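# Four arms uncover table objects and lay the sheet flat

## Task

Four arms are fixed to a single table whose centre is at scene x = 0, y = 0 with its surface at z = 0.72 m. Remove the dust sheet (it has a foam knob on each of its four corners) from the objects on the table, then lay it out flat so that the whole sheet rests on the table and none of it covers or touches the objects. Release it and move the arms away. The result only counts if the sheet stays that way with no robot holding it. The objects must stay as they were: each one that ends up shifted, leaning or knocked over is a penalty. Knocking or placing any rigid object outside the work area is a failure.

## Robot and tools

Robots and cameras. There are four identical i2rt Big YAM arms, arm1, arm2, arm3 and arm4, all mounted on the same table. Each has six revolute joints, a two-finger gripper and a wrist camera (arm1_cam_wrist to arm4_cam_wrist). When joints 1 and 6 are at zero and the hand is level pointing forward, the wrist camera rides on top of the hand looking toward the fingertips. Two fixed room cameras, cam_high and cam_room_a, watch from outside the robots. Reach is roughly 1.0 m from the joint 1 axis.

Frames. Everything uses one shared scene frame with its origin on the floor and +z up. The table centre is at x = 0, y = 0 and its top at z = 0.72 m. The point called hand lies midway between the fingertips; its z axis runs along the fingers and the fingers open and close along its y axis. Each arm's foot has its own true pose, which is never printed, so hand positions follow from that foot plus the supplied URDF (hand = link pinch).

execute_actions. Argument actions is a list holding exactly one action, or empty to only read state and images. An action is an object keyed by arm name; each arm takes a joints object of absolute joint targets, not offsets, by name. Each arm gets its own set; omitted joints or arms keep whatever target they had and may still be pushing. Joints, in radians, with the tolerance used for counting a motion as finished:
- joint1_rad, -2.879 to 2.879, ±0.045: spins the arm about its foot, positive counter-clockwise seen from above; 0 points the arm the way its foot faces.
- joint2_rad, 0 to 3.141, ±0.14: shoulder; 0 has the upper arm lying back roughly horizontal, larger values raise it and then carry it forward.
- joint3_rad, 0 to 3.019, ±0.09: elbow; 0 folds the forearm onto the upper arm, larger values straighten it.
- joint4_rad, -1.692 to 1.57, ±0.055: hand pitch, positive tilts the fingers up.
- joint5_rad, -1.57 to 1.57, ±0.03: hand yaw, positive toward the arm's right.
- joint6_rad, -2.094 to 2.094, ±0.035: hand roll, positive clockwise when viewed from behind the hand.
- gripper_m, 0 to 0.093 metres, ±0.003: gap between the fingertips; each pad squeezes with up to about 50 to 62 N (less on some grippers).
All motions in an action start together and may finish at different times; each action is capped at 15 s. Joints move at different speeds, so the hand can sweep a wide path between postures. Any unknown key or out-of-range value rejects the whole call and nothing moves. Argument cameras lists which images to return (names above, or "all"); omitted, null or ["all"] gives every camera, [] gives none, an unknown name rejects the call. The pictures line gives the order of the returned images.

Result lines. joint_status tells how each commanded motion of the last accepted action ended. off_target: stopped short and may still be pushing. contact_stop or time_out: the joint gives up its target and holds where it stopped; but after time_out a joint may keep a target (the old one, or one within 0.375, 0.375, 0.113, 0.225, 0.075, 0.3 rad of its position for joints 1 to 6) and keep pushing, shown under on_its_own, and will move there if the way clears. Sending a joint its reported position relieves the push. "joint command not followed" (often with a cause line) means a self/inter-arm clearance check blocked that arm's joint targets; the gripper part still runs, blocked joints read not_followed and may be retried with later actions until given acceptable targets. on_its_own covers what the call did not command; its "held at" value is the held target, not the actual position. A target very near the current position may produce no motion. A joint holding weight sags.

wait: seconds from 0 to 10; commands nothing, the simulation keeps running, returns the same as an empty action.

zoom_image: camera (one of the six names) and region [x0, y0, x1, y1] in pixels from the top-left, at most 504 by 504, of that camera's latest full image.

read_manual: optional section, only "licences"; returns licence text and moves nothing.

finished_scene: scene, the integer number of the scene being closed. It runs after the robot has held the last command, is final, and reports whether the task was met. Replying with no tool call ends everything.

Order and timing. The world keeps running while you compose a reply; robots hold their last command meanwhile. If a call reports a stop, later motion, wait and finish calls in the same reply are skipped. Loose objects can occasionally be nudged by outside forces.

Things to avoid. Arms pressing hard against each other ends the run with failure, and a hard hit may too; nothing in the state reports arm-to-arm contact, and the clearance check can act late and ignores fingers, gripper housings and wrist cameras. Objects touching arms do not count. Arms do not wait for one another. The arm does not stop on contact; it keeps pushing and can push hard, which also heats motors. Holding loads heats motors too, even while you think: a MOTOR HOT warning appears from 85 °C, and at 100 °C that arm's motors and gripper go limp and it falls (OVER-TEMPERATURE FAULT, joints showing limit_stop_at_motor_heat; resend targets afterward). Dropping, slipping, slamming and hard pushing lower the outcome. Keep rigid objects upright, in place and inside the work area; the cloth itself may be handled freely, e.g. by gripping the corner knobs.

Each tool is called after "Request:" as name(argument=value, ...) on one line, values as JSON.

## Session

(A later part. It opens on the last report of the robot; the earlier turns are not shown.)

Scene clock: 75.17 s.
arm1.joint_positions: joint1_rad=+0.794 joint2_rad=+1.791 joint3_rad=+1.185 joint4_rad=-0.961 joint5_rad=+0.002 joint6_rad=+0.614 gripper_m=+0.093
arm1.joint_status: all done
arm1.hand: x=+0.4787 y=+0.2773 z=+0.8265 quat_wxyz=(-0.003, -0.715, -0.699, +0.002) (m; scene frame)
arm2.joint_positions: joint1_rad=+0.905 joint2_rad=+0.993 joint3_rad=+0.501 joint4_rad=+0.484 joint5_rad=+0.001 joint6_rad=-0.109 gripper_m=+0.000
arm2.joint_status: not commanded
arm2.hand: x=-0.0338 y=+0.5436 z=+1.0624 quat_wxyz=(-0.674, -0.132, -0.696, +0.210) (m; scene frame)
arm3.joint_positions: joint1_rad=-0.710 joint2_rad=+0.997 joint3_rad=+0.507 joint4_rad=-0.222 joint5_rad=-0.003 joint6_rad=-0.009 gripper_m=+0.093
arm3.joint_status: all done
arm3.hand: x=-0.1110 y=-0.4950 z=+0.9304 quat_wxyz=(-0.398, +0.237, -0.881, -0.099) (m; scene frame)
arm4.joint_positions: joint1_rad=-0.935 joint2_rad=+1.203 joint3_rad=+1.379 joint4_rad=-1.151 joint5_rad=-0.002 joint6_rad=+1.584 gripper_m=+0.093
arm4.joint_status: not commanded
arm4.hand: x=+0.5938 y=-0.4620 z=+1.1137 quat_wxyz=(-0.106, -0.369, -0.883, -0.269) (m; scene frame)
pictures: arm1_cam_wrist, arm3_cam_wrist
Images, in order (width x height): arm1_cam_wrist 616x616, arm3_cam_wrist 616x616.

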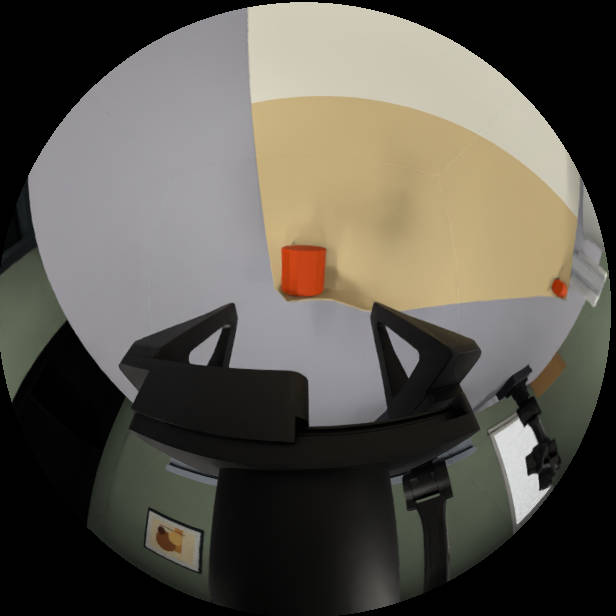

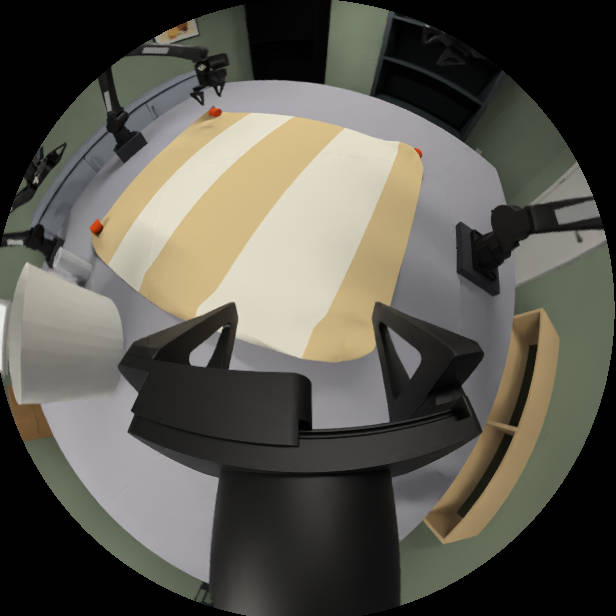

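Request:
execute_actions(actions=[{"arm1":{"joints":{"joint2_rad":1.93,"joint4_rad":-0.82}},"arm3":{"joints":{"joint2_rad":0.6}}}], cameras=[])

Request:
execute_actions(actions=[{"arm1":{"joints":{"gripper_m":0}}}], cameras=[])

Request:
execute_actions(actions=[{"arm1":{"joints":{"joint1_rad":1.14,"joint2_rad":1.9,"joint3_rad":1.26,"joint4_rad":-0.89,"joint6_rad":0.93}}}], cameras=["cam_room_a","arm3_cam_wrist","cam_high"])

Scene clock: 77.23 s.
arm1.joint_positions: joint1_rad=+0.794 joint2_rad=+1.928 joint3_rad=+1.185 joint4_rad=-0.834 joint5_rad=+0.002 joint6_rad=+0.614 gripper_m=+0.093
arm1.joint_status: all done
arm1.hand: x=+0.4854 y=+0.2672 z=+0.7620 quat_wxyz=(+0.002, -0.715, -0.699, +0.001) (m; scene frame)
arm2.joint_positions: joint1_rad=+0.905 joint2_rad=+0.993 joint3_rad=+0.501 joint4_rad=+0.484 joint5_rad=+0.001 joint6_rad=-0.109 gripper_m=+0.000
arm2.joint_status: not commanded
arm2.hand: x=-0.0338 y=+0.5436 z=+1.0624 quat_wxyz=(-0.674, -0.132, -0.696, +0.210) (m; scene frame)
arm3.joint_positions: joint1_rad=-0.710 joint2_rad=+0.594 joint3_rad=+0.502 joint4_rad=-0.220 joint5_rad=-0.003 joint6_rad=-0.009 gripper_m=+0.093
arm3.joint_status: all done
arm3.hand: x=-0.1416 y=-0.5105 z=+1.0737 quat_wxyz=(-0.566, +0.212, -0.784, -0.142) (m; scene frame)
arm4.joint_positions: joint1_rad=-0.935 joint2_rad=+1.203 joint3_rad=+1.379 joint4_rad=-1.151 joint5_rad=-0.002 joint6_rad=+1.584 gripper_m=+0.093
arm4.joint_status: not commanded
arm4.hand: x=+0.5938 y=-0.4620 z=+1.1137 quat_wxyz=(-0.106, -0.369, -0.883, -0.269) (m; scene frame)
pictures: none
No camera images: the call's "cameras" was empty. Leave "cameras" out to get every camera's image.

Scene clock: 77.93 s.
arm1.joint_positions: joint1_rad=+0.794 joint2_rad=+1.928 joint3_rad=+1.185 joint4_rad=-0.834 joint5_rad=+0.002 joint6_rad=+0.613 gripper_m=+0.036
arm1.joint_status: gripper_m off_target (ended at +0.036, target +0.000)
arm1.hand: x=+0.4854 y=+0.2672 z=+0.7620 quat_wxyz=(+0.002, -0.715, -0.699, +0.001) (m; scene frame)
arm2.joint_positions: joint1_rad=+0.905 joint2_rad=+0.993 joint3_rad=+0.501 joint4_rad=+0.484 joint5_rad=+0.001 joint6_rad=-0.109 gripper_m=+0.000
arm2.joint_status: not commanded
arm2.hand: x=-0.0338 y=+0.5436 z=+1.0624 quat_wxyz=(-0.674, -0.132, -0.696, +0.210) (m; scene frame)
arm3.joint_positions: joint1_rad=-0.710 joint2_rad=+0.594 joint3_rad=+0.502 joint4_rad=-0.220 joint5_rad=-0.003 joint6_rad=-0.009 gripper_m=+0.093
arm3.joint_status: not commanded
arm3.hand: x=-0.1416 y=-0.5105 z=+1.0737 quat_wxyz=(-0.566, +0.212, -0.784, -0.142) (m; scene frame)
arm4.joint_positions: joint1_rad=-0.935 joint2_rad=+1.203 joint3_rad=+1.379 joint4_rad=-1.151 joint5_rad=-0.002 joint6_rad=+1.584 gripper_m=+0.093
arm4.joint_status: not commanded
arm4.hand: x=+0.5938 y=-0.4620 z=+1.1137 quat_wxyz=(-0.106, -0.369, -0.883, -0.269) (m; scene frame)
pictures: none
No camera images: the call's "cameras" was empty. Leave "cameras" out to get every camera's image.

Scene clock: 79.30 s.
arm1.joint_positions: joint1_rad=+1.143 joint2_rad=+1.928 joint3_rad=+1.231 joint4_rad=-0.876 joint5_rad=-0.001 joint6_rad=+0.917 gripper_m=+0.036
arm1.joint_status: all done
arm1.hand: x=+0.6204 y=+0.3800 z=+0.7747 quat_wxyz=(+0.000, -0.699, -0.715, +0.001) (m; scene frame)
arm2.joint_positions: joint1_rad=+0.905 joint2_rad=+0.993 joint3_rad=+0.501 joint4_rad=+0.484 joint5_rad=+0.001 joint6_rad=-0.109 gripper_m=+0.000
arm2.joint_status: not commanded
arm2.hand: x=-0.0338 y=+0.5436 z=+1.0624 quat_wxyz=(-0.674, -0.132, -0.696, +0.210) (m; scene frame)
arm3.joint_positions: joint1_rad=-0.710 joint2_rad=+0.594 joint3_rad=+0.502 joint4_rad=-0.220 joint5_rad=-0.003 joint6_rad=-0.009 gripper_m=+0.093
arm3.joint_status: not commanded
arm3.hand: x=-0.1416 y=-0.5105 z=+1.0737 quat_wxyz=(-0.566, +0.212, -0.784, -0.142) (m; scene frame)
arm4.joint_positions: joint1_rad=-0.935 joint2_rad=+1.203 joint3_rad=+1.379 joint4_rad=-1.151 joint5_rad=-0.002 joint6_rad=+1.584 gripper_m=+0.093
arm4.joint_status: not commanded
arm4.hand: x=+0.5938 y=-0.4620 z=+1.1137 quat_wxyz=(-0.106, -0.369, -0.883, -0.269) (m; scene frame)
pictures: arm3_cam_wrist, cam_high, cam_room_a
Images, in order (width x height): arm3_cam_wrist 616x616, cam_high 504x504, cam_room_a 504x504.

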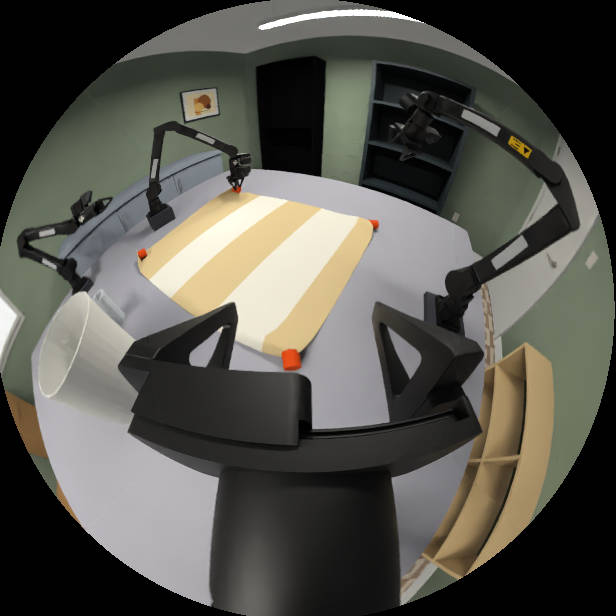

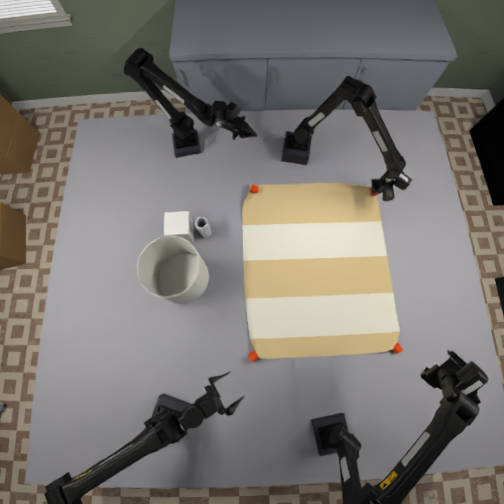

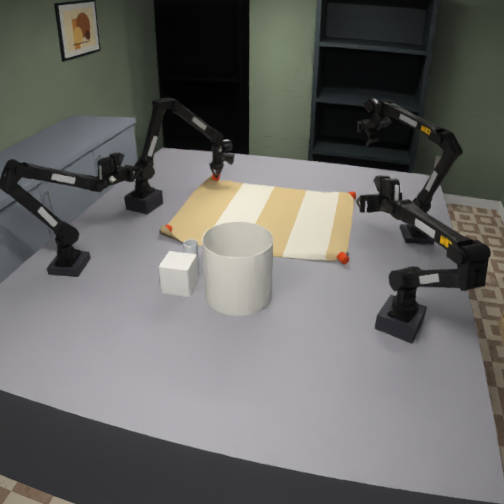

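Request:
execute_actions(actions=[{"arm1":{"joints":{"gripper_m":0.093}}}], cameras=[])

Request:
execute_actions(actions=[{"arm1":{"joints":{"joint2_rad":1.1,"joint1_rad":1.3}},"arm4":{"joints":{"joint1_rad":-1.2}}}], cameras=["cam_high"])

Request:
zoom_image(camera="cam_high", region=[210,160,430,380])

Scene clock: 80.57 s.
arm1.joint_positions: joint1_rad=+1.143 joint2_rad=+1.928 joint3_rad=+1.231 joint4_rad=-0.876 joint5_rad=-0.001 joint6_rad=+0.917 gripper_m=+0.093
arm1.joint_status: all done
arm1.hand: x=+0.6204 y=+0.3800 z=+0.7747 quat_wxyz=(+0.000, -0.699, -0.715, +0.001) (m; scene frame)
arm2.joint_positions: joint1_rad=+0.905 joint2_rad=+0.993 joint3_rad=+0.501 joint4_rad=+0.484 joint5_rad=+0.001 joint6_rad=-0.109 gripper_m=+0.000
arm2.joint_status: not commanded
arm2.hand: x=-0.0338 y=+0.5436 z=+1.0624 quat_wxyz=(-0.674, -0.132, -0.696, +0.210) (m; scene frame)
arm3.joint_positions: joint1_rad=-0.710 joint2_rad=+0.594 joint3_rad=+0.502 joint4_rad=-0.220 joint5_rad=-0.003 joint6_rad=-0.009 gripper_m=+0.093
arm3.joint_status: not commanded
arm3.hand: x=-0.1416 y=-0.5105 z=+1.0737 quat_wxyz=(-0.566, +0.212, -0.784, -0.142) (m; scene frame)
arm4.joint_positions: joint1_rad=-0.935 joint2_rad=+1.203 joint3_rad=+1.379 joint4_rad=-1.151 joint5_rad=-0.002 joint6_rad=+1.584 gripper_m=+0.093
arm4.joint_status: not commanded
arm4.hand: x=+0.5938 y=-0.4620 z=+1.1137 quat_wxyz=(-0.106, -0.369, -0.883, -0.269) (m; scene frame)
pictures: none
No camera images: the call's "cameras" was empty. Leave "cameras" out to get every camera's image.

Scene clock: 82.10 s.
arm1.joint_positions: joint1_rad=+1.303 joint2_rad=+1.082 joint3_rad=+1.236 joint4_rad=-0.877 joint5_rad=-0.001 joint6_rad=+0.917 gripper_m=+0.093
arm1.joint_status: all done
arm1.hand: x=+0.6237 y=+0.4706 z=+1.1967 quat_wxyz=(-0.402, -0.583, -0.701, -0.090) (m; scene frame)
arm2.joint_positions: joint1_rad=+0.905 joint2_rad=+0.993 joint3_rad=+0.501 joint4_rad=+0.484 joint5_rad=+0.001 joint6_rad=-0.109 gripper_m=+0.000
arm2.joint_status: not commanded
arm2.hand: x=-0.0338 y=+0.5436 z=+1.0624 quat_wxyz=(-0.674, -0.132, -0.696, +0.210) (m; scene frame)
arm3.joint_positions: joint1_rad=-0.710 joint2_rad=+0.594 joint3_rad=+0.502 joint4_rad=-0.220 joint5_rad=-0.003 joint6_rad=-0.009 gripper_m=+0.093
arm3.joint_status: not commanded
arm3.hand: x=-0.1416 y=-0.5105 z=+1.0737 quat_wxyz=(-0.566, +0.212, -0.784, -0.142) (m; scene frame)
arm4.joint_positions: joint1_rad=-1.204 joint2_rad=+1.203 joint3_rad=+1.379 joint4_rad=-1.151 joint5_rad=-0.001 joint6_rad=+1.584 gripper_m=+0.093
arm4.joint_status: all done
arm4.hand: x=+0.6698 y=-0.5602 z=+1.1134 quat_wxyz=(-0.142, -0.484, -0.826, -0.252) (m; scene frame)
pictures: cam_high
Images, in order (width x height): cam_high 504x504.

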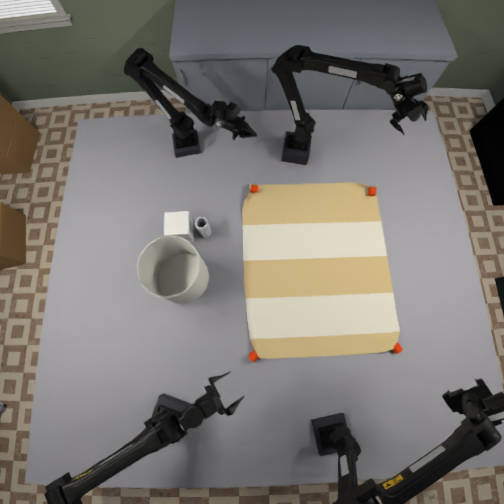

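Region (210, 160, 430, 380) of cam_high's 504x504 image, scaled by 2.291, with more detail than that image has.

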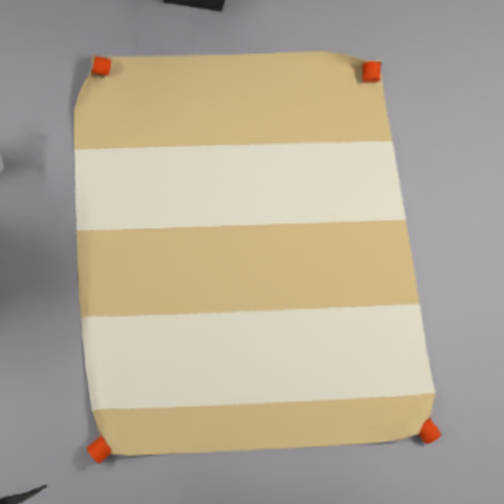

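Request:
finished_scene(scene=2)

The scene is finished: the task was done.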